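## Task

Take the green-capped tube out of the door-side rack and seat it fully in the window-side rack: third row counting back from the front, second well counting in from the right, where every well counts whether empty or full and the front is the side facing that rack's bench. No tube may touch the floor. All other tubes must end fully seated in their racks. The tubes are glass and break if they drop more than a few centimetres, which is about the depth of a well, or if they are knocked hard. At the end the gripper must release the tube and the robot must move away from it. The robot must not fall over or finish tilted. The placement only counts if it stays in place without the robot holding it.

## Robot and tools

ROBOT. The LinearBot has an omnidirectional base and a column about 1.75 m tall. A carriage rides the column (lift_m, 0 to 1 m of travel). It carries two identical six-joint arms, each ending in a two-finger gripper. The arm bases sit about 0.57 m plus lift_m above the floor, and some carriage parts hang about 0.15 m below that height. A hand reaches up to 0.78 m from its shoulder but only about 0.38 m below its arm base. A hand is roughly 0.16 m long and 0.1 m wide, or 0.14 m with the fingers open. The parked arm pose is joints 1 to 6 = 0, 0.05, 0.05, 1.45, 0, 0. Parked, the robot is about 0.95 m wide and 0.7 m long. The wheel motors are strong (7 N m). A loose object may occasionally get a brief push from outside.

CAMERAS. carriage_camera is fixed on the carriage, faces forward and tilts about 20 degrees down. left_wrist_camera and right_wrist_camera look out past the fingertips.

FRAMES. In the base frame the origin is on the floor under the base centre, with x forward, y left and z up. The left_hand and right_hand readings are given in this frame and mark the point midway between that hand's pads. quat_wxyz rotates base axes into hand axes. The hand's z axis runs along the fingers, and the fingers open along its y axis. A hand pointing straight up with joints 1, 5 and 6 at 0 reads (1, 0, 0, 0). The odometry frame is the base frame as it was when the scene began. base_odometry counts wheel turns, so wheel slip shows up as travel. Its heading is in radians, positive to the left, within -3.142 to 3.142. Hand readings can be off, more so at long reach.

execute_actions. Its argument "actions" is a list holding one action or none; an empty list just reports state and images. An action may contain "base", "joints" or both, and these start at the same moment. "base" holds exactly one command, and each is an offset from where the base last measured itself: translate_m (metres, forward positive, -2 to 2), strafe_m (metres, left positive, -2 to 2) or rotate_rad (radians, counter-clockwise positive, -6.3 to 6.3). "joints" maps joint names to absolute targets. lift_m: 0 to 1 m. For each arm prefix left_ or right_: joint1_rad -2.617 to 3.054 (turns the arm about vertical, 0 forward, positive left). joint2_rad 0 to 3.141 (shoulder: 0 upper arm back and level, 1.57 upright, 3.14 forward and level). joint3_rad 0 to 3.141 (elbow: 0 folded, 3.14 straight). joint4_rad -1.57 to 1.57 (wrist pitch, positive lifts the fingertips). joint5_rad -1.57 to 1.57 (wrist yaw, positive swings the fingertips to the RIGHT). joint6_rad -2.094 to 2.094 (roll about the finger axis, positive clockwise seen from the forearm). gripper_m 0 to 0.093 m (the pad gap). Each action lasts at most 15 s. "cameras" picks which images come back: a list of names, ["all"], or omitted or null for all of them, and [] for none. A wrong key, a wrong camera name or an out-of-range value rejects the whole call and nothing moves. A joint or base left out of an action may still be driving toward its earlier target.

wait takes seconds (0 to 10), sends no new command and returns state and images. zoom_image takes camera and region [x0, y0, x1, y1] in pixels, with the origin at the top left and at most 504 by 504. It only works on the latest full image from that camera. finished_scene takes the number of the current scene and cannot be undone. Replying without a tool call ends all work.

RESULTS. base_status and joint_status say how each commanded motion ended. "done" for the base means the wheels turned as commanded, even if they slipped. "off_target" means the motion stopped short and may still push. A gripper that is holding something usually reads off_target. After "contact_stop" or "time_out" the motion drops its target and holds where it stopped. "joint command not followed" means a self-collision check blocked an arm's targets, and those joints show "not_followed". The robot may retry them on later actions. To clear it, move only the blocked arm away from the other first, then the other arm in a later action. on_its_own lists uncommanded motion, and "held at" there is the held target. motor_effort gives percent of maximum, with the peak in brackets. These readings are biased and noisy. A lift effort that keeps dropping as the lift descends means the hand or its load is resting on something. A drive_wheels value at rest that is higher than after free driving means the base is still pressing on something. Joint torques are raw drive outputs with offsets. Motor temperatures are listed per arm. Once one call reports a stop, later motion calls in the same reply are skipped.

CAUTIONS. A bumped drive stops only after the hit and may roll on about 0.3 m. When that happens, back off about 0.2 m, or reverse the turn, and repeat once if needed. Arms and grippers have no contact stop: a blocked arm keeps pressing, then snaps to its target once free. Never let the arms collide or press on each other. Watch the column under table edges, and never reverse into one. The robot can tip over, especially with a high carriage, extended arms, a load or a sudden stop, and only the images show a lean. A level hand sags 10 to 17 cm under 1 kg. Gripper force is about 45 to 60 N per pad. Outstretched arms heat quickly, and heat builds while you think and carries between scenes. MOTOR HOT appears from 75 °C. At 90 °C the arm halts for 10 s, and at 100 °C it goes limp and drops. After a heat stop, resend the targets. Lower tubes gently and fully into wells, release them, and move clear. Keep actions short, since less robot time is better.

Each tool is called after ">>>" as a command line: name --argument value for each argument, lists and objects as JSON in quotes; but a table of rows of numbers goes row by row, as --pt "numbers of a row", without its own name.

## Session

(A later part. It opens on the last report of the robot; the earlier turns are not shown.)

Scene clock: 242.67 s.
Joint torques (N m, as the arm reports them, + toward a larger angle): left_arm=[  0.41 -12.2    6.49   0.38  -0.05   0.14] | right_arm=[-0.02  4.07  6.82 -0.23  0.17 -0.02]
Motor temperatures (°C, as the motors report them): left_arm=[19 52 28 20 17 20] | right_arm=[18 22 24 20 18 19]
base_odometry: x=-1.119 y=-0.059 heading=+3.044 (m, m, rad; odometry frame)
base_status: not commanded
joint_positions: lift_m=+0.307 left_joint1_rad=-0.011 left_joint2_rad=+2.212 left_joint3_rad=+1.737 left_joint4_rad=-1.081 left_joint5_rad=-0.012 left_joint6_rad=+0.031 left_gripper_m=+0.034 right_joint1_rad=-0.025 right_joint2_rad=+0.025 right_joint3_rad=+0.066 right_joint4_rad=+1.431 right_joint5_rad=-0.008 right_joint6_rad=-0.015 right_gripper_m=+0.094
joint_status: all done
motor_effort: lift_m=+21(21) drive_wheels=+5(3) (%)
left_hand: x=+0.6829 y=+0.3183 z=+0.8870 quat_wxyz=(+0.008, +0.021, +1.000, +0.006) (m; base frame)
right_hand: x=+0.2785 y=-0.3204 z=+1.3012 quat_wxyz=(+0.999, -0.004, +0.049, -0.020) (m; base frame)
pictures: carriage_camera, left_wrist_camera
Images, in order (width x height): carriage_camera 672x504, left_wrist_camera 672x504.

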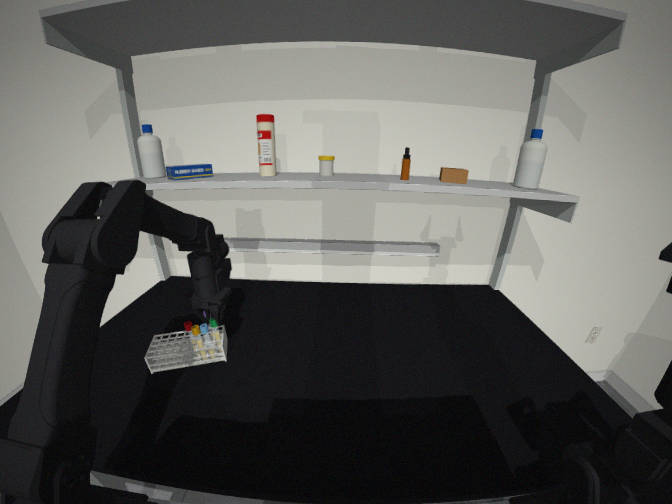

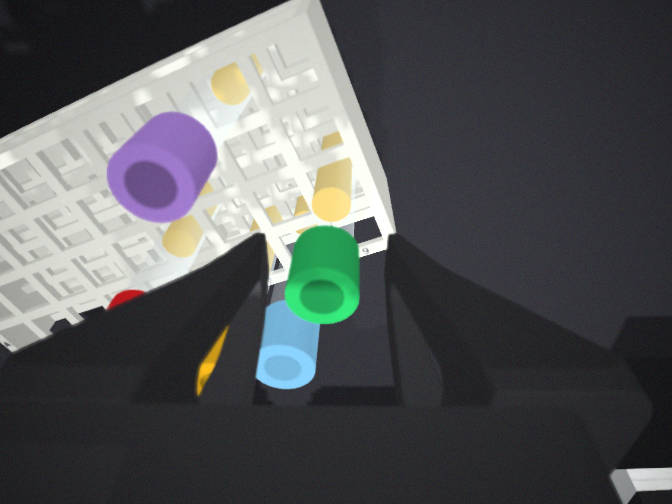

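>>> execute_actions --actions '[{"joints": {"left_gripper_m": 0.012}}]' --cameras '["left_wrist_camera"]'

>>> execute_actions --actions '[{"joints": {"lift_m": 0.34}}]' --cameras '["carriage_camera", "left_wrist_camera"]'

Scene clock: 248.47 s.
Joint torques (N m, as the arm reports them, + toward a larger angle): left_arm=[  0.41 -12.2    6.5    0.37  -0.06   0.14] | right_arm=[ 0.1   3.7   6.63 -0.15  0.12 -0.04]
Motor temperatures (°C, as the motors report them): left_arm=[19 53 28 20 17 20] | right_arm=[18 22 24 20 18 19]
base_odometry: x=-1.119 y=-0.059 heading=+3.044 (m, m, rad; odometry frame)
base_status: not commanded
joint_positions: lift_m=+0.307 left_joint1_rad=-0.011 left_joint2_rad=+2.212 left_joint3_rad=+1.737 left_joint4_rad=-1.081 left_joint5_rad=-0.012 left_joint6_rad=+0.031 left_gripper_m=+0.018 right_joint1_rad=-0.025 right_joint2_rad=+0.025 right_joint3_rad=+0.066 right_joint4_rad=+1.431 right_joint5_rad=-0.008 right_joint6_rad=-0.015 right_gripper_m=+0.094
joint_status: left_gripper_m off_target (ended at +0.018, target +0.012)
motor_effort: lift_m=+21(21) drive_wheels=+2(3) (%)
left_hand: x=+0.6829 y=+0.3183 z=+0.8870 quat_wxyz=(+0.008, +0.021, +1.000, +0.006) (m; base frame)
right_hand: x=+0.2785 y=-0.3204 z=+1.3012 quat_wxyz=(+0.999, -0.004, +0.049, -0.020) (m; base frame)
pictures: left_wrist_camera
Images, in order (width x height): left_wrist_camera 672x504.

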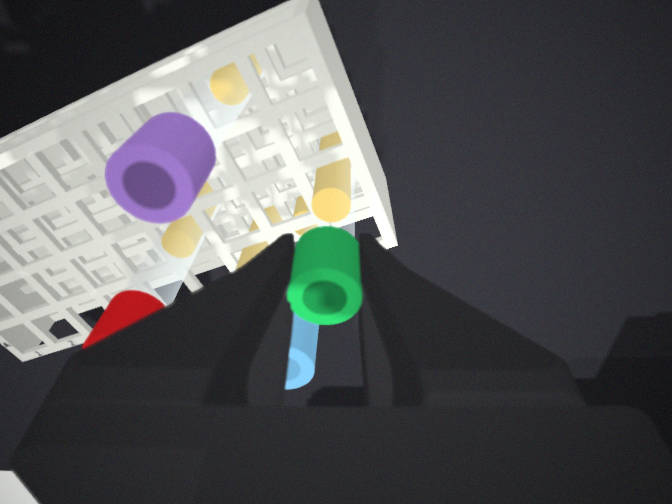

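Scene clock: 249.10 s.
Joint torques (N m, as the arm reports them, + toward a larger angle): left_arm=[  0.41 -11.67   6.54   0.39  -0.06   0.14] | right_arm=[-0.06  3.87  6.61 -0.25  0.13  0.01]
Motor temperatures (°C, as the motors report them): left_arm=[19 53 28 20 17 20] | right_arm=[18 22 24 20 18 19]
base_odometry: x=-1.119 y=-0.059 heading=+3.044 (m, m, rad; odometry frame)
base_status: not commanded
joint_positions: lift_m=+0.340 left_joint1_rad=-0.011 left_joint2_rad=+2.206 left_joint3_rad=+1.737 left_joint4_rad=-1.081 left_joint5_rad=-0.012 left_joint6_rad=+0.031 left_gripper_m=+0.018 right_joint1_rad=-0.025 right_joint2_rad=+0.025 right_joint3_rad=+0.066 right_joint4_rad=+1.431 right_joint5_rad=-0.008 right_joint6_rad=-0.015 right_gripper_m=+0.094
joint_status: all done
motor_effort: lift_m=+19(25) drive_wheels=+3(4) (%)
left_hand: x=+0.6834 y=+0.3182 z=+0.9226 quat_wxyz=(+0.011, +0.021, +1.000, +0.006) (m; base frame)
right_hand: x=+0.2785 y=-0.3204 z=+1.3343 quat_wxyz=(+0.999, -0.004, +0.049, -0.020) (m; base frame)
pictures: carriage_camera, left_wrist_camera
Images, in order (width x height): carriage_camera 672x504, left_wrist_camera 672x504.

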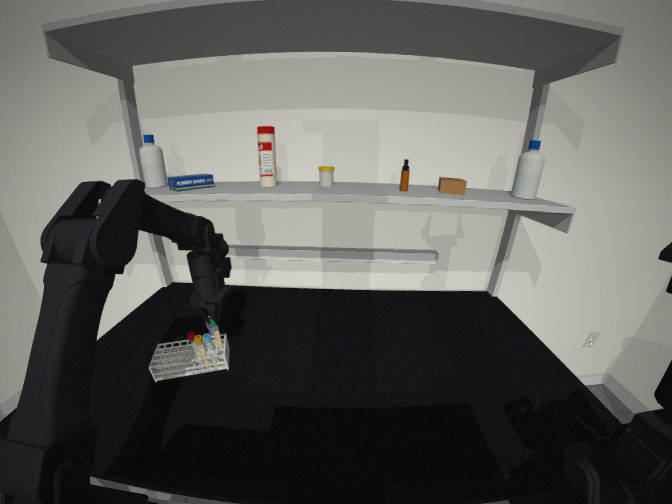

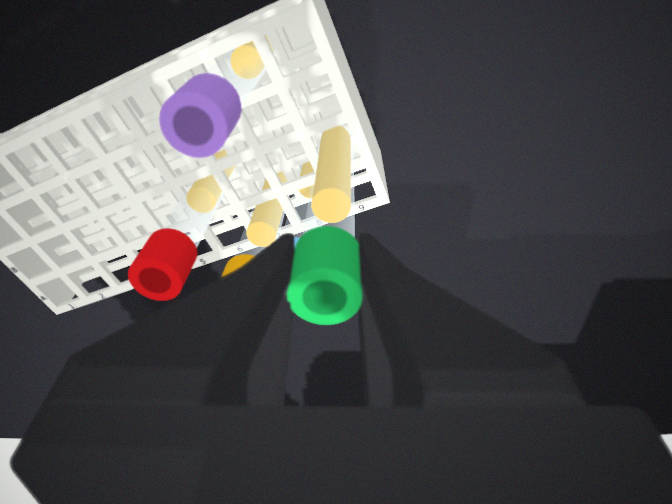

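>>> execute_actions --actions '[{"joints": {"lift_m": 0.48}}]' --cameras '["left_wrist_camera"]'

>>> execute_actions --actions '[{"base": {"translate_m": -0.8}, "joints": {"left_joint2_rad": 1.5, "left_joint3_rad": 1.1, "left_joint4_rad": -1.17}}]' --cameras '["left_wrist_camera"]'

>>> execute_actions --actions '[{"base": {"rotate_rad": 3.14}}]' --cameras '["carriage_camera", "left_wrist_camera"]'

Scene clock: 259.60 s.
Joint torques (N m, as the arm reports them, + toward a larger angle): left_arm=[  0.43 -11.82   6.54   0.38  -0.06   0.14] | right_arm=[ 0.04  3.86  6.58 -0.18  0.16 -0.05]
Motor temperatures (°C, as the motors report them): left_arm=[19 53 28 20 17 20] | right_arm=[18 22 24 20 18 19]
base_odometry: x=-1.119 y=-0.059 heading=+3.044 (m, m, rad; odometry frame)
base_status: not commanded
joint_positions: lift_m=+0.480 left_joint1_rad=-0.011 left_joint2_rad=+2.207 left_joint3_rad=+1.737 left_joint4_rad=-1.081 left_joint5_rad=-0.012 left_joint6_rad=+0.031 left_gripper_m=+0.018 right_joint1_rad=-0.025 right_joint2_rad=+0.025 right_joint3_rad=+0.066 right_joint4_rad=+1.431 right_joint5_rad=-0.008 right_joint6_rad=-0.015 right_gripper_m=+0.094
joint_status: all done
motor_effort: lift_m=+20(25) drive_wheels=+3(4) (%)
left_hand: x=+0.6832 y=+0.3183 z=+1.0619 quat_wxyz=(+0.010, +0.021, +1.000, +0.006) (m; base frame)
right_hand: x=+0.2785 y=-0.3204 z=+1.4743 quat_wxyz=(+0.999, -0.004, +0.049, -0.020) (m; base frame)
pictures: left_wrist_camera
Images, in order (width x height): left_wrist_camera 672x504.

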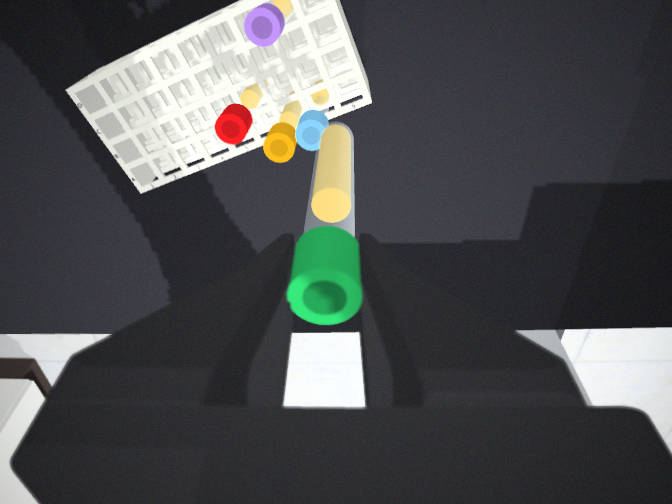

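Scene clock: 263.47 s.
Joint torques (N m, as the arm reports them, + toward a larger angle): left_arm=[ 0.37 -6.78  5.75  0.3  -0.06  0.14] | right_arm=[ 0.03  3.99  6.58 -0.24  0.1   0.  ]
Motor temperatures (°C, as the motors report them): left_arm=[19 52 28 20 17 20] | right_arm=[18 22 24 20 18 19]
base_odometry: x=-0.323 y=-0.136 heading=+3.044 (m, m, rad; odometry frame)
base_status: done
joint_positions: lift_m=+0.480 left_joint1_rad=-0.011 left_joint2_rad=+1.514 left_joint3_rad=+1.108 left_joint4_rad=-1.164 left_joint5_rad=-0.012 left_joint6_rad=+0.031 left_gripper_m=+0.018 right_joint1_rad=-0.025 right_joint2_rad=+0.025 right_joint3_rad=+0.066 right_joint4_rad=+1.432 right_joint5_rad=-0.008 right_joint6_rad=-0.015 right_gripper_m=+0.094
joint_status: all done
motor_effort: lift_m=+20(20) drive_wheels=+1(9) (%)
left_hand: x=+0.5097 y=+0.3202 z=+1.1289 quat_wxyz=(+0.000, +0.021, +1.000, +0.006) (m; base frame)
right_hand: x=+0.2784 y=-0.3203 z=+1.4743 quat_wxyz=(+0.999, -0.004, +0.049, -0.020) (m; base frame)
pictures: left_wrist_camera
Images, in order (width x height): left_wrist_camera 672x504.

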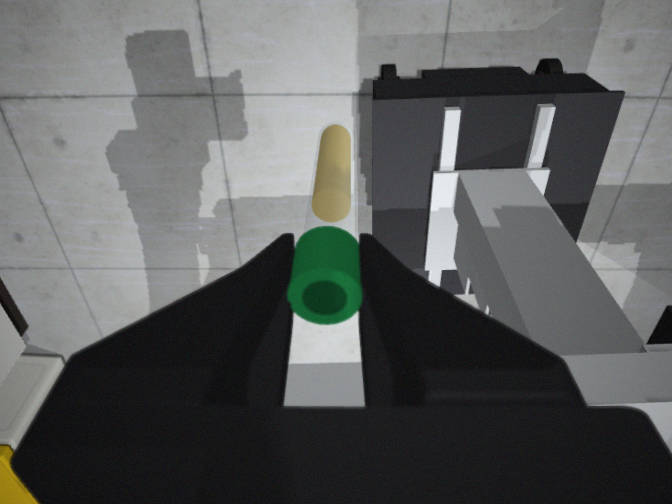

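Scene clock: 267.73 s.
Joint torques (N m, as the arm reports them, + toward a larger angle): left_arm=[ 0.22 -6.83  5.75  0.27 -0.05  0.14] | right_arm=[-0.11  3.95  6.41 -0.17  0.17 -0.02]
Motor temperatures (°C, as the motors report them): left_arm=[19 49 28 20 17 20] | right_arm=[18 22 24 20 18 19]
base_odometry: x=-0.323 y=-0.137 heading=-0.099 (m, m, rad; odometry frame)
base_status: done
joint_positions: lift_m=+0.480 left_joint1_rad=-0.009 left_joint2_rad=+1.514 left_joint3_rad=+1.108 left_joint4_rad=-1.162 left_joint5_rad=-0.012 left_joint6_rad=+0.031 left_gripper_m=+0.018 right_joint1_rad=-0.025 right_joint2_rad=+0.025 right_joint3_rad=+0.066 right_joint4_rad=+1.429 right_joint5_rad=-0.008 right_joint6_rad=-0.015 right_gripper_m=+0.094
joint_status: not commanded
motor_effort: lift_m=+20(20) drive_wheels=+5(10) (%)
left_hand: x=+0.5103 y=+0.3209 z=+1.1289 quat_wxyz=(+0.001, +0.020, +1.000, +0.006) (m; base frame)
right_hand: x=+0.2790 y=-0.3204 z=+1.4742 quat_wxyz=(+0.999, -0.004, +0.050, -0.020) (m; base frame)
pictures: carriage_camera, left_wrist_camera
Images, in order (width x height): carriage_camera 672x504, left_wrist_camera 672x504.

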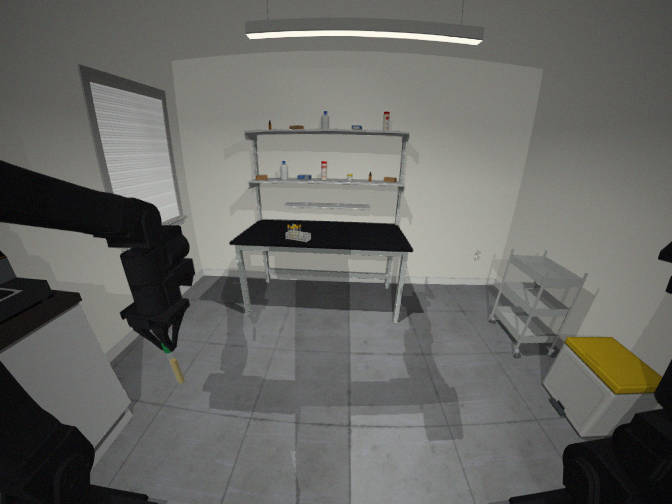

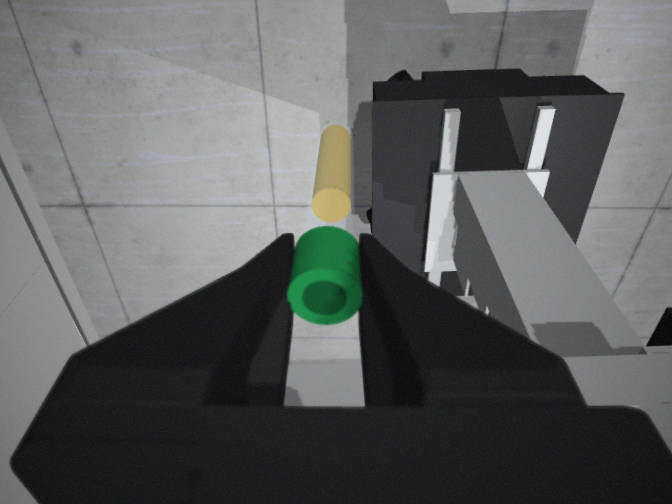

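>>> execute_actions --actions '[{"base": {"translate_m": 1.45}}]' --cameras '["carriage_camera", "left_wrist_camera"]'

Scene clock: 277.93 s.
Joint torques (N m, as the arm reports them, + toward a larger angle): left_arm=[ 0.23 -6.83  5.75  0.28 -0.06  0.14] | right_arm=[-0.14  4.09  6.4  -0.2   0.12 -0.02]
Motor temperatures (°C, as the motors report them): left_arm=[19 46 28 20 17 20] | right_arm=[18 23 24 20 18 19]
base_odometry: x=+1.120 y=-0.278 heading=-0.098 (m, m, rad; odometry frame)
base_status: done
joint_positions: lift_m=+0.480 left_joint1_rad=-0.009 left_joint2_rad=+1.514 left_joint3_rad=+1.108 left_joint4_rad=-1.163 left_joint5_rad=-0.012 left_joint6_rad=+0.031 left_gripper_m=+0.018 right_joint1_rad=-0.025 right_joint2_rad=+0.025 right_joint3_rad=+0.066 right_joint4_rad=+1.430 right_joint5_rad=-0.008 right_joint6_rad=-0.015 right_gripper_m=+0.094
joint_status: not commanded
motor_effort: lift_m=+20(20) drive_wheels=-4(17) (%)
left_hand: x=+0.5100 y=+0.3209 z=+1.1289 quat_wxyz=(+0.001, +0.020, +1.000, +0.006) (m; base frame)
right_hand: x=+0.2788 y=-0.3204 z=+1.4742 quat_wxyz=(+0.999, -0.004, +0.050, -0.020) (m; base frame)
pictures: carriage_camera, left_wrist_camera
Images, in order (width x height): carriage_camera 672x504, left_wrist_camera 672x504.

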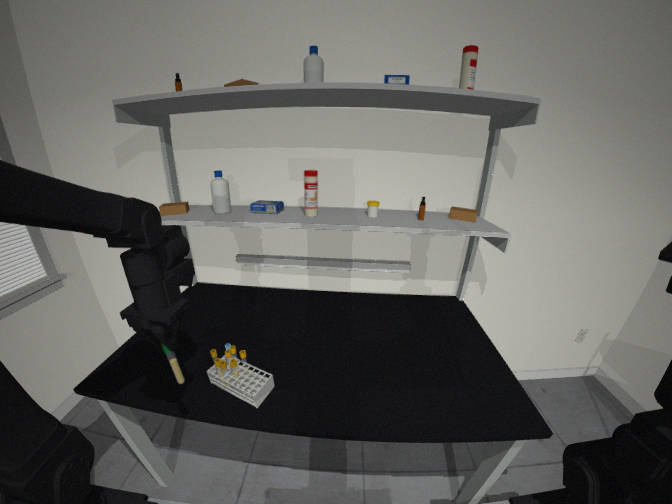

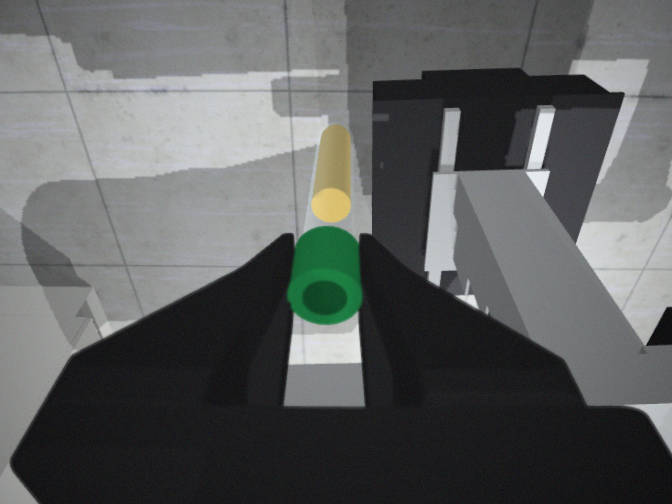

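>>> zoom_image --camera "carriage_camera" --region '[195, 330, 295, 420]'

Region (195, 330, 295, 420) of carriage_camera's 672x504 image, scaled by 5.040, with more detail than that image has; it fills the top 454 rows of this view, and the rest is white.

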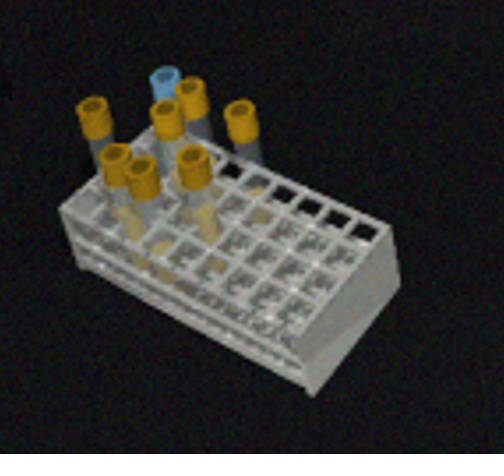

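>>> execute_actions --actions '[{"base": {"strafe_m": -0.09}, "joints": {"lift_m": 0.42, "left_joint2_rad": 1.8, "left_joint3_rad": 1.5, "left_joint4_rad": -1.235}}]' --cameras '[]'

>>> execute_actions --actions '[{"base": {"translate_m": 0.09}}]' --cameras '["carriage_camera", "left_wrist_camera"]'

Scene clock: 301.83 s.
Joint torques (N m, as the arm reports them, + toward a larger angle): left_arm=[ 0.34 -8.99  7.34  0.37 -0.06  0.14] | right_arm=[ 0.08  4.09  6.51 -0.24  0.17  0.03]
Motor temperatures (°C, as the motors report them): left_arm=[19 41 28 20 17 20] | right_arm=[18 23 25 20 18 19]
base_odometry: x=+1.111 y=-0.368 heading=-0.098 (m, m, rad; odometry frame)
base_status: done
joint_positions: lift_m=+0.420 left_joint1_rad=-0.011 left_joint2_rad=+1.809 left_joint3_rad=+1.489 left_joint4_rad=-1.234 left_joint5_rad=-0.012 left_joint6_rad=+0.031 left_gripper_m=+0.018 right_joint1_rad=-0.025 right_joint2_rad=+0.025 right_joint3_rad=+0.066 right_joint4_rad=+1.430 right_joint5_rad=-0.008 right_joint6_rad=-0.015 right_gripper_m=+0.094
joint_status: all done
motor_effort: lift_m=+21(21) drive_wheels=-1(12) (%)
left_hand: x=+0.5938 y=+0.3196 z=+1.0834 quat_wxyz=(+0.009, +0.021, +1.000, +0.006) (m; base frame)
right_hand: x=+0.2788 y=-0.3203 z=+1.4141 quat_wxyz=(+0.999, -0.004, +0.050, -0.020) (m; base frame)
pictures: none
No camera images: the call's "cameras" was empty. Leave "cameras" out to get every camera's image.

Scene clock: 303.40 s.
Joint torques (N m, as the arm reports them, + toward a larger angle): left_arm=[ 0.31 -8.94  7.34  0.37 -0.05  0.14] | right_arm=[ 0.03  3.84  6.5  -0.19  0.15 -0.04]
Motor temperatures (°C, as the motors report them): left_arm=[19 41 28 20 17 20] | right_arm=[18 23 25 20 18 19]
base_odometry: x=+1.201 y=-0.377 heading=-0.099 (m, m, rad; odometry frame)
base_status: done
joint_positions: lift_m=+0.420 left_joint1_rad=-0.011 left_joint2_rad=+1.809 left_joint3_rad=+1.489 left_joint4_rad=-1.234 left_joint5_rad=-0.012 left_joint6_rad=+0.031 left_gripper_m=+0.018 right_joint1_rad=-0.025 right_joint2_rad=+0.025 right_joint3_rad=+0.066 right_joint4_rad=+1.430 right_joint5_rad=-0.008 right_joint6_rad=-0.015 right_gripper_m=+0.094
joint_status: not commanded
motor_effort: lift_m=+21(21) drive_wheels=-1(5) (%)
left_hand: x=+0.5936 y=+0.3196 z=+1.0834 quat_wxyz=(+0.008, +0.021, +1.000, +0.006) (m; base frame)
right_hand: x=+0.2788 y=-0.3203 z=+1.4141 quat_wxyz=(+0.999, -0.004, +0.050, -0.020) (m; base frame)
pictures: carriage_camera, left_wrist_camera
Images, in order (width x height): carriage_camera 672x504, left_wrist_camera 672x504.

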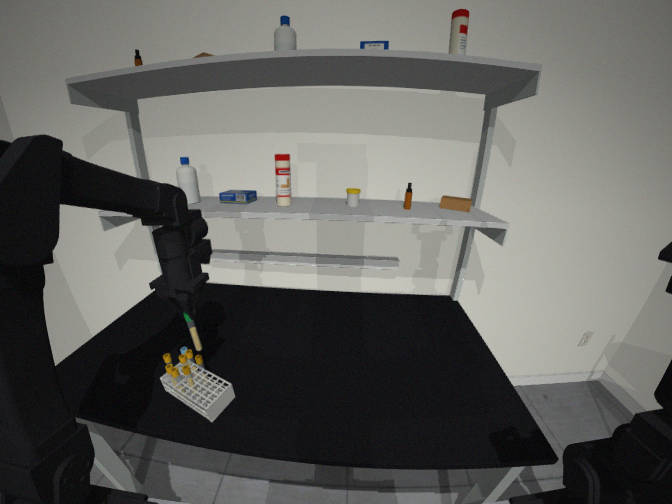

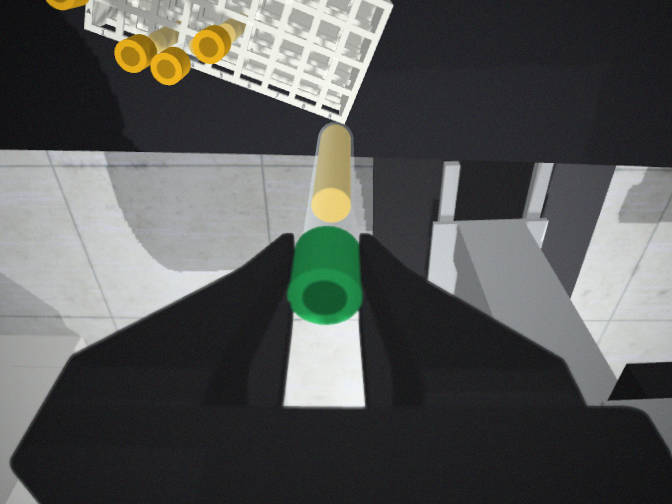

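>>> zoom_image --camera "left_wrist_camera" --region '[200, 0, 420, 160]'

Region (200, 0, 420, 160) of left_wrist_camera's 672x504 image, scaled by 2.291, with more detail than that image has; it fills the top 367 rows of this view, and the rest is white.

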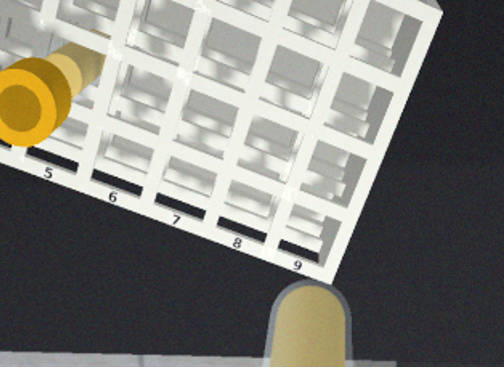

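>>> execute_actions --actions '[{"base": {"translate_m": 0.03}, "joints": {"lift_m": 0.37}}]' --cameras '[]'

>>> execute_actions --actions '[{"base": {"strafe_m": 0.011}}]' --cameras '["carriage_camera", "left_wrist_camera"]'

>>> zoom_image --camera "left_wrist_camera" --region '[220, 0, 460, 200]'

>>> zoom_image --camera "carriage_camera" --region '[150, 300, 250, 420]'

Scene clock: 325.20 s.
Joint torques (N m, as the arm reports them, + toward a larger angle): left_arm=[ 0.32 -8.91  7.32  0.37 -0.05  0.14] | right_arm=[-0.1   3.95  6.69 -0.27  0.16  0.01]
Motor temperatures (°C, as the motors report them): left_arm=[19 42 29 20 17 20] | right_arm=[18 23 25 20 18 19]
base_odometry: x=+1.231 y=-0.380 heading=-0.099 (m, m, rad; odometry frame)
base_status: done
joint_positions: lift_m=+0.370 left_joint1_rad=-0.011 left_joint2_rad=+1.808 left_joint3_rad=+1.489 left_joint4_rad=-1.235 left_joint5_rad=-0.012 left_joint6_rad=+0.031 left_gripper_m=+0.018 right_joint1_rad=-0.025 right_joint2_rad=+0.025 right_joint3_rad=+0.066 right_joint4_rad=+1.430 right_joint5_rad=-0.008 right_joint6_rad=-0.015 right_gripper_m=+0.094
joint_status: all done
motor_effort: lift_m=+20(21) drive_wheels=+4(13) (%)
left_hand: x=+0.5933 y=+0.3196 z=+1.0338 quat_wxyz=(+0.008, +0.021, +1.000, +0.006) (m; base frame)
right_hand: x=+0.2788 y=-0.3203 z=+1.3642 quat_wxyz=(+0.999, -0.004, +0.050, -0.020) (m; base frame)
pictures: none
No camera images: the call's "cameras" was empty. Leave "cameras" out to get every camera's image.

Scene clock: 325.90 s.
Joint torques (N m, as the arm reports them, + toward a larger angle): left_arm=[ 0.44 -8.86  7.31  0.37 -0.05  0.14] | right_arm=[-0.13  3.93  6.62 -0.25  0.16  0.01]
Motor temperatures (°C, as the motors report them): left_arm=[19 42 29 20 17 20] | right_arm=[18 23 25 20 18 19]
base_odometry: x=+1.232 y=-0.369 heading=-0.100 (m, m, rad; odometry frame)
base_status: done
joint_positions: lift_m=+0.370 left_joint1_rad=-0.011 left_joint2_rad=+1.808 left_joint3_rad=+1.489 left_joint4_rad=-1.235 left_joint5_rad=-0.012 left_joint6_rad=+0.031 left_gripper_m=+0.018 right_joint1_rad=-0.025 right_joint2_rad=+0.025 right_joint3_rad=+0.066 right_joint4_rad=+1.430 right_joint5_rad=-0.008 right_joint6_rad=-0.015 right_gripper_m=+0.094
joint_status: not commanded
motor_effort: lift_m=+20(20) drive_wheels=+5(9) (%)
left_hand: x=+0.5933 y=+0.3193 z=+1.0338 quat_wxyz=(+0.008, +0.021, +1.000, +0.006) (m; base frame)
right_hand: x=+0.2787 y=-0.3204 z=+1.3642 quat_wxyz=(+0.999, -0.004, +0.050, -0.020) (m; base frame)
pictures: carriage_camera, left_wrist_camera
Images, in order (width x height): carriage_camera 672x504, left_wrist_camera 672x504.

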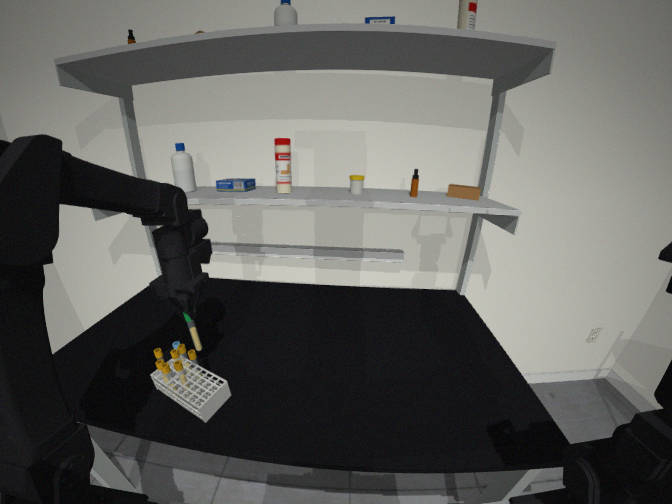

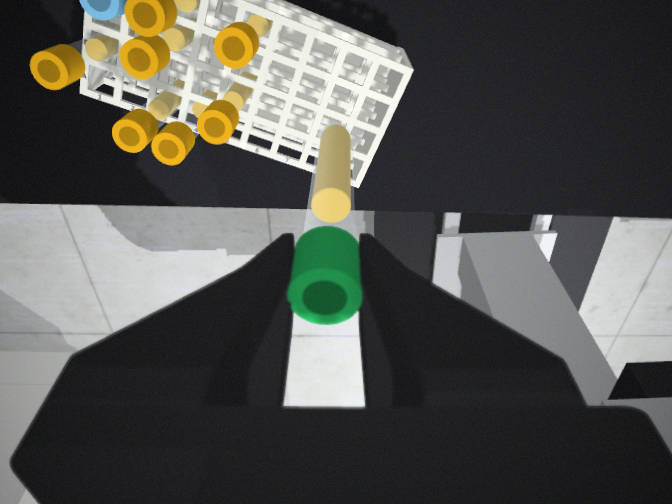

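Region (220, 0, 460, 200) of left_wrist_camera's 672x504 image, scaled by 2.100, with more detail than that image has.

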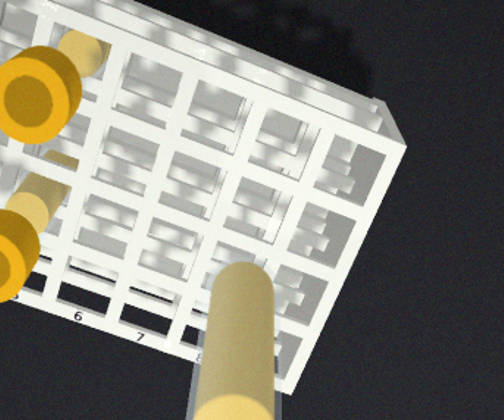

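Region (150, 300, 250, 420) of carriage_camera's 672x504 image, scaled by 4.200, with more detail than that image has.

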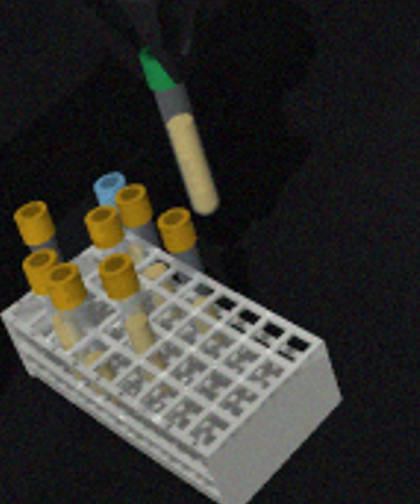

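>>> execute_actions --actions '[{"joints": {"lift_m": 0.33}}]' --cameras '["carriage_camera", "left_wrist_camera"]'

>>> zoom_image --camera "left_wrist_camera" --region '[220, 0, 460, 200]'

>>> zoom_image --camera "carriage_camera" --region '[150, 300, 250, 420]'

Scene clock: 353.03 s.
Joint torques (N m, as the arm reports them, + toward a larger angle): left_arm=[ 0.41 -8.96  7.32  0.38 -0.05  0.14] | right_arm=[-0.02  3.92  6.45 -0.24  0.13 -0.06]
Motor temperatures (°C, as the motors report them): left_arm=[19 43 30 20 17 20] | right_arm=[18 23 25 20 18 19]
base_odometry: x=+1.232 y=-0.369 heading=-0.100 (m, m, rad; odometry frame)
base_status: not commanded
joint_positions: lift_m=+0.330 left_joint1_rad=-0.011 left_joint2_rad=+1.809 left_joint3_rad=+1.489 left_joint4_rad=-1.236 left_joint5_rad=-0.012 left_joint6_rad=+0.031 left_gripper_m=+0.018 right_joint1_rad=-0.025 right_joint2_rad=+0.025 right_joint3_rad=+0.066 right_joint4_rad=+1.431 right_joint5_rad=-0.008 right_joint6_rad=-0.015 right_gripper_m=+0.094
joint_status: all done
motor_effort: lift_m=+21(21) drive_wheels=+4(6) (%)
left_hand: x=+0.5931 y=+0.3193 z=+0.9933 quat_wxyz=(+0.007, +0.021, +1.000, +0.006) (m; base frame)
right_hand: x=+0.2786 y=-0.3204 z=+1.3242 quat_wxyz=(+0.999, -0.004, +0.049, -0.020) (m; base frame)
pictures: carriage_camera, left_wrist_camera
Images, in order (width x height): carriage_camera 672x504, left_wrist_camera 672x504.

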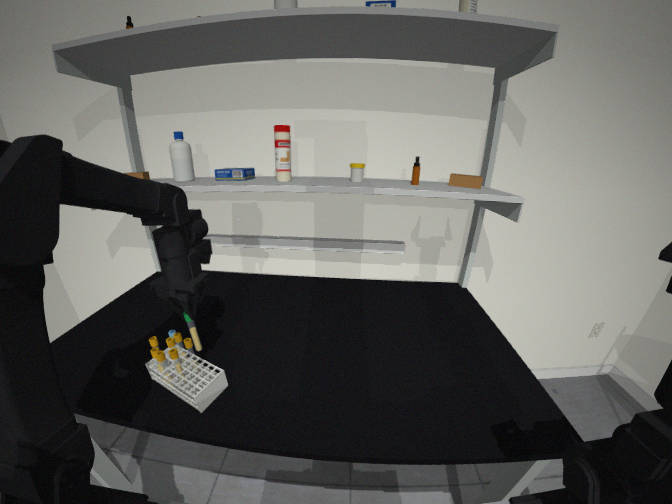

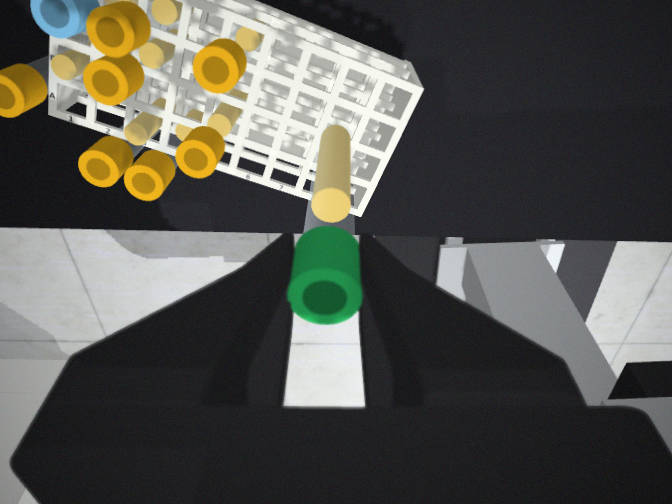

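Region (220, 0, 460, 200) of left_wrist_camera's 672x504 image, scaled by 2.100, with more detail than that image has.

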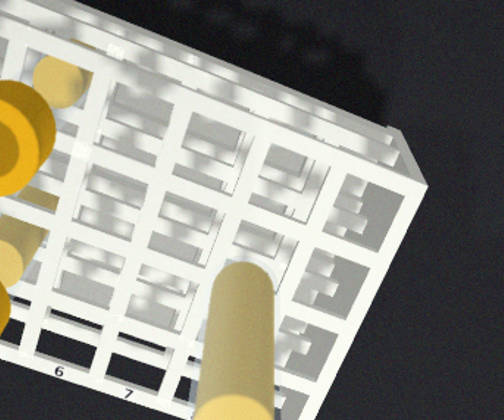

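Region (150, 300, 250, 420) of carriage_camera's 672x504 image, scaled by 4.200, with more detail than that image has.

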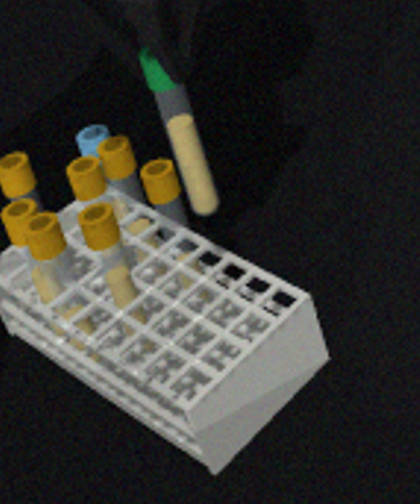

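>>> execute_actions --actions '[{"base": {"translate_m": -0.012}, "joints": {"lift_m": 0.31}}]' --cameras '[]'

>>> execute_actions --actions '[{"base": {"strafe_m": -0.005}}]' --cameras '["carriage_camera", "left_wrist_camera"]'

>>> zoom_image --camera "left_wrist_camera" --region '[220, 0, 460, 200]'

>>> zoom_image --camera "carriage_camera" --region '[150, 300, 250, 420]'

Scene clock: 381.17 s.
Joint torques (N m, as the arm reports them, + toward a larger angle): left_arm=[ 0.4  -8.97  7.27  0.38 -0.05  0.14] | right_arm=[ 0.    3.72  6.72 -0.23  0.13 -0.02]
Motor temperatures (°C, as the motors report them): left_arm=[19 44 30 20 17 20] | right_arm=[18 23 25 20 18 19]
base_odometry: x=+1.220 y=-0.368 heading=-0.100 (m, m, rad; odometry frame)
base_status: done
joint_positions: lift_m=+0.310 left_joint1_rad=-0.011 left_joint2_rad=+1.808 left_joint3_rad=+1.489 left_joint4_rad=-1.236 left_joint5_rad=-0.012 left_joint6_rad=+0.031 left_gripper_m=+0.018 right_joint1_rad=-0.025 right_joint2_rad=+0.025 right_joint3_rad=+0.066 right_joint4_rad=+1.430 right_joint5_rad=-0.008 right_joint6_rad=-0.015 right_gripper_m=+0.094
joint_status: all done
motor_effort: lift_m=+20(20) drive_wheels=+4(10) (%)
left_hand: x=+0.5934 y=+0.3193 z=+0.9738 quat_wxyz=(+0.008, +0.021, +1.000, +0.006) (m; base frame)
right_hand: x=+0.2787 y=-0.3204 z=+1.3042 quat_wxyz=(+0.999, -0.004, +0.050, -0.020) (m; base frame)
pictures: none
No camera images: the call's "cameras" was empty. Leave "cameras" out to get every camera's image.

Scene clock: 381.80 s.
Joint torques (N m, as the arm reports them, + toward a larger angle): left_arm=[ 0.36 -8.93  7.27  0.36 -0.06  0.14] | right_arm=[ 0.15  4.01  6.49 -0.22  0.15 -0.01]
Motor temperatures (°C, as the motors report them): left_arm=[19 44 30 20 17 20] | right_arm=[18 23 25 20 18 19]
base_odometry: x=+1.220 y=-0.373 heading=-0.100 (m, m, rad; odometry frame)
base_status: done
joint_positions: lift_m=+0.310 left_joint1_rad=-0.011 left_joint2_rad=+1.808 left_joint3_rad=+1.489 left_joint4_rad=-1.236 left_joint5_rad=-0.012 left_joint6_rad=+0.031 left_gripper_m=+0.018 right_joint1_rad=-0.025 right_joint2_rad=+0.025 right_joint3_rad=+0.066 right_joint4_rad=+1.430 right_joint5_rad=-0.008 right_joint6_rad=-0.015 right_gripper_m=+0.094
joint_status: not commanded
motor_effort: lift_m=+21(21) drive_wheels=-2(4) (%)
left_hand: x=+0.5934 y=+0.3193 z=+0.9738 quat_wxyz=(+0.008, +0.021, +1.000, +0.006) (m; base frame)
right_hand: x=+0.2788 y=-0.3204 z=+1.3042 quat_wxyz=(+0.999, -0.004, +0.050, -0.020) (m; base frame)
pictures: carriage_camera, left_wrist_camera
Images, in order (width x height): carriage_camera 672x504, left_wrist_camera 672x504.

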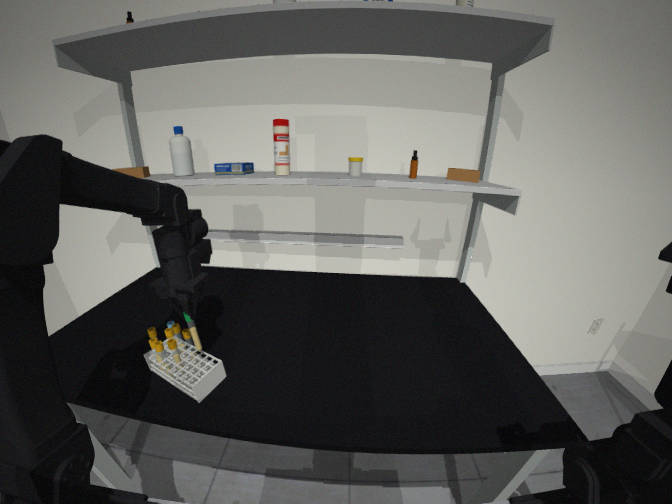

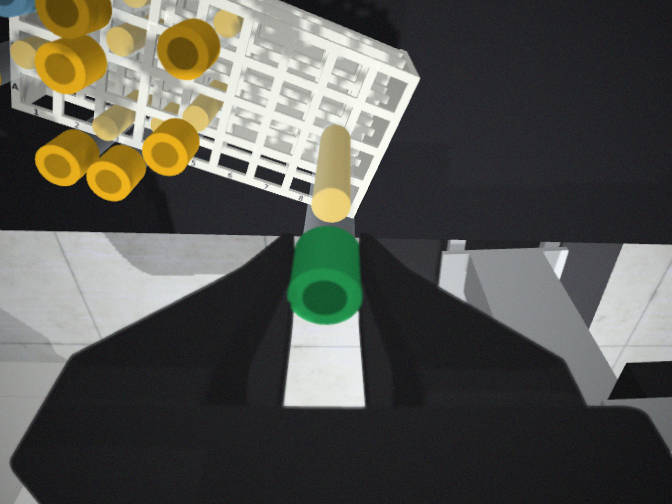

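Region (220, 0, 460, 200) of left_wrist_camera's 672x504 image, scaled by 2.100, with more detail than that image has.

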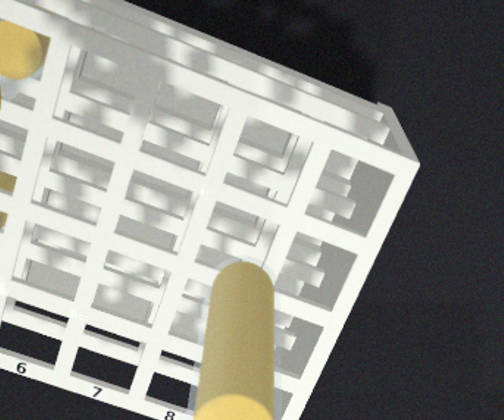

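Region (150, 300, 250, 420) of carriage_camera's 672x504 image, scaled by 4.200, with more detail than that image has.

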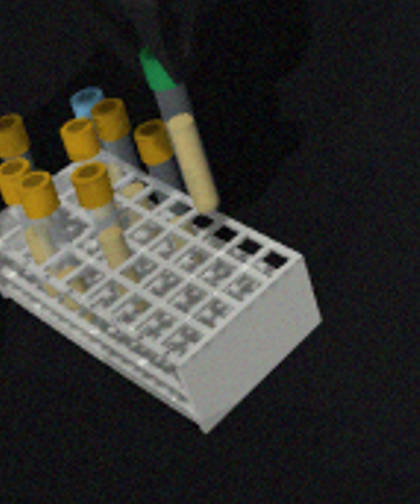

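>>> execute_actions --actions '[{"joints": {"lift_m": 0.288}}]' --cameras '["carriage_camera", "left_wrist_camera"]'

>>> zoom_image --camera "left_wrist_camera" --region '[220, 0, 460, 200]'

>>> zoom_image --camera "carriage_camera" --region '[170, 320, 240, 390]'

Scene clock: 388.30 s.
Joint torques (N m, as the arm reports them, + toward a larger angle): left_arm=[ 0.37 -9.05  7.25  0.37 -0.05  0.14] | right_arm=[-0.06  3.93  6.76 -0.22  0.15  0.01]
Motor temperatures (°C, as the motors report them): left_arm=[19 44 30 20 17 20] | right_arm=[18 23 26 20 18 19]
base_odometry: x=+1.220 y=-0.373 heading=-0.100 (m, m, rad; odometry frame)
base_status: not commanded
joint_positions: lift_m=+0.288 left_joint1_rad=-0.011 left_joint2_rad=+1.809 left_joint3_rad=+1.489 left_joint4_rad=-1.236 left_joint5_rad=-0.012 left_joint6_rad=+0.031 left_gripper_m=+0.018 right_joint1_rad=-0.025 right_joint2_rad=+0.025 right_joint3_rad=+0.066 right_joint4_rad=+1.430 right_joint5_rad=-0.008 right_joint6_rad=-0.015 right_gripper_m=+0.094
joint_status: all done
motor_effort: lift_m=+21(21) drive_wheels=-2(1) (%)
left_hand: x=+0.5934 y=+0.3193 z=+0.9514 quat_wxyz=(+0.007, +0.021, +1.000, +0.006) (m; base frame)
right_hand: x=+0.2788 y=-0.3204 z=+1.2821 quat_wxyz=(+0.999, -0.004, +0.050, -0.020) (m; base frame)
pictures: carriage_camera, left_wrist_camera
Images, in order (width x height): carriage_camera 672x504, left_wrist_camera 672x504.

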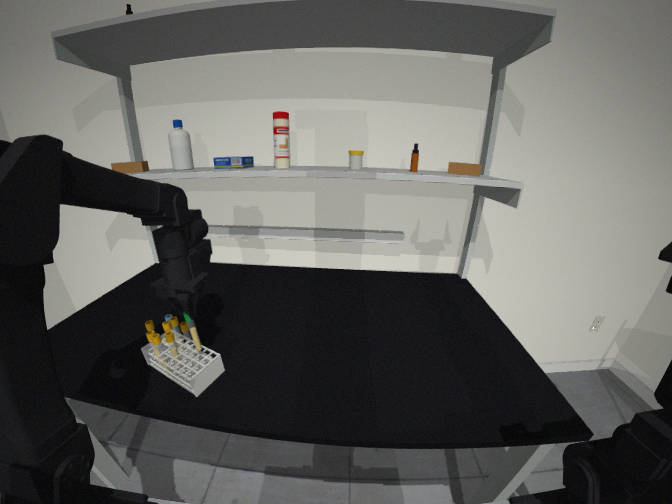

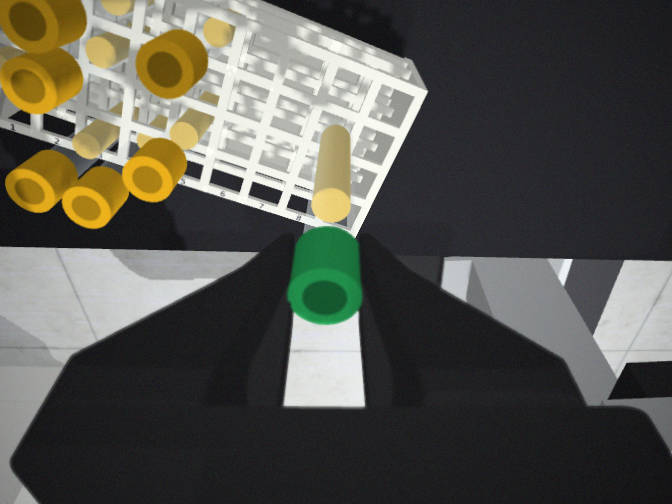

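Region (220, 0, 460, 200) of left_wrist_camera's 672x504 image, scaled by 2.100, with more detail than that image has.

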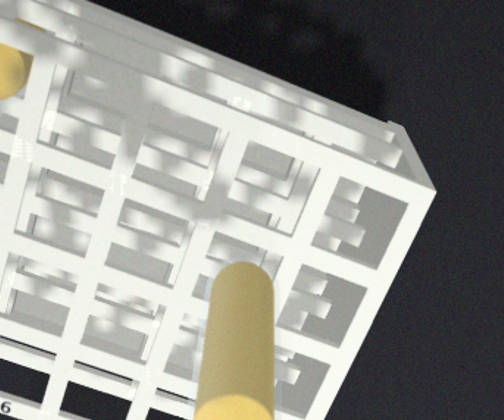

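Region (170, 320, 240, 390) of carriage_camera's 672x504 image, scaled by 7.200, with more detail than that image has.

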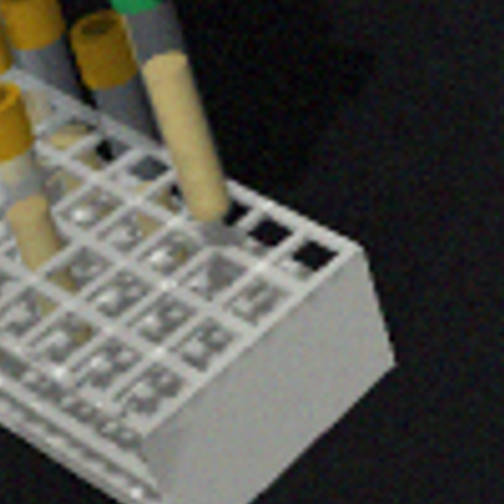

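>>> execute_actions --actions '[{"base": {"translate_m": -0.0055}, "joints": {"lift_m": 0.278}}]' --cameras '["carriage_camera", "left_wrist_camera"]'

>>> zoom_image --camera "left_wrist_camera" --region '[220, 0, 460, 200]'

>>> zoom_image --camera "carriage_camera" --region '[170, 320, 240, 390]'

Scene clock: 406.87 s.
Joint torques (N m, as the arm reports them, + toward a larger angle): left_arm=[ 0.43 -9.12  7.27  0.38 -0.05  0.14] | right_arm=[ 0.04  3.96  6.62 -0.23  0.15 -0.04]
Motor temperatures (°C, as the motors report them): left_arm=[19 45 31 20 17 20] | right_arm=[18 23 26 20 18 19]
base_odometry: x=+1.214 y=-0.373 heading=-0.100 (m, m, rad; odometry frame)
base_status: done
joint_positions: lift_m=+0.278 left_joint1_rad=-0.011 left_joint2_rad=+1.810 left_joint3_rad=+1.489 left_joint4_rad=-1.235 left_joint5_rad=-0.012 left_joint6_rad=+0.031 left_gripper_m=+0.018 right_joint1_rad=-0.025 right_joint2_rad=+0.025 right_joint3_rad=+0.066 right_joint4_rad=+1.430 right_joint5_rad=-0.008 right_joint6_rad=-0.015 right_gripper_m=+0.094
joint_status: all done
motor_effort: lift_m=+21(22) drive_wheels=+4(7) (%)
left_hand: x=+0.5935 y=+0.3193 z=+0.9411 quat_wxyz=(+0.007, +0.021, +1.000, +0.006) (m; base frame)
right_hand: x=+0.2788 y=-0.3204 z=+1.2721 quat_wxyz=(+0.999, -0.004, +0.050, -0.020) (m; base frame)
pictures: carriage_camera, left_wrist_camera
Images, in order (width x height): carriage_camera 672x504, left_wrist_camera 672x504.

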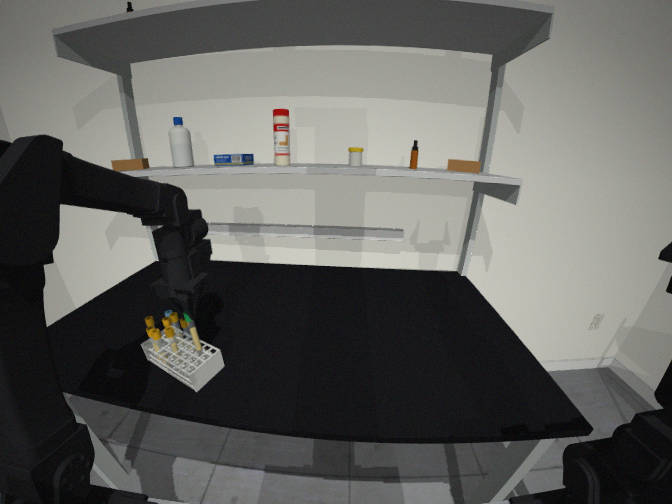

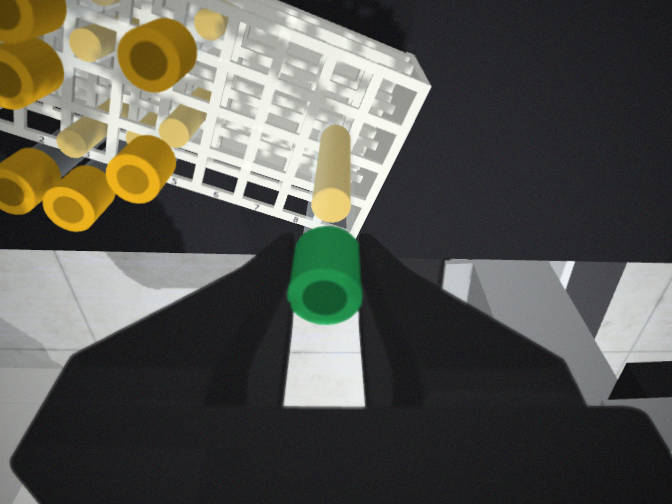

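Region (220, 0, 460, 200) of left_wrist_camera's 672x504 image, scaled by 2.100, with more detail than that image has.

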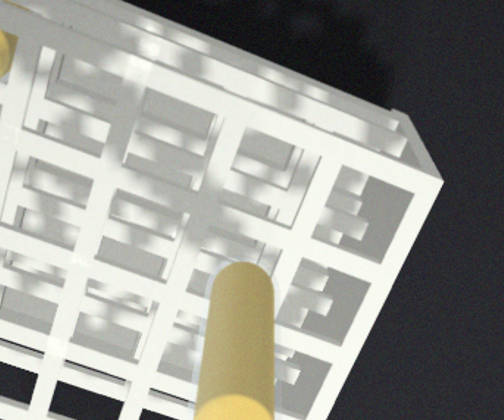

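Region (170, 320, 240, 390) of carriage_camera's 672x504 image, scaled by 7.200, with more detail than that image has.

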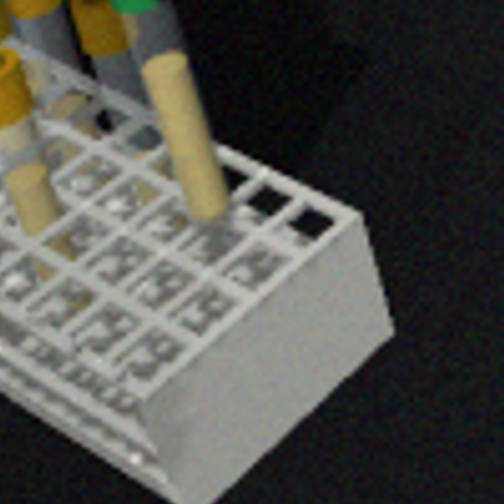

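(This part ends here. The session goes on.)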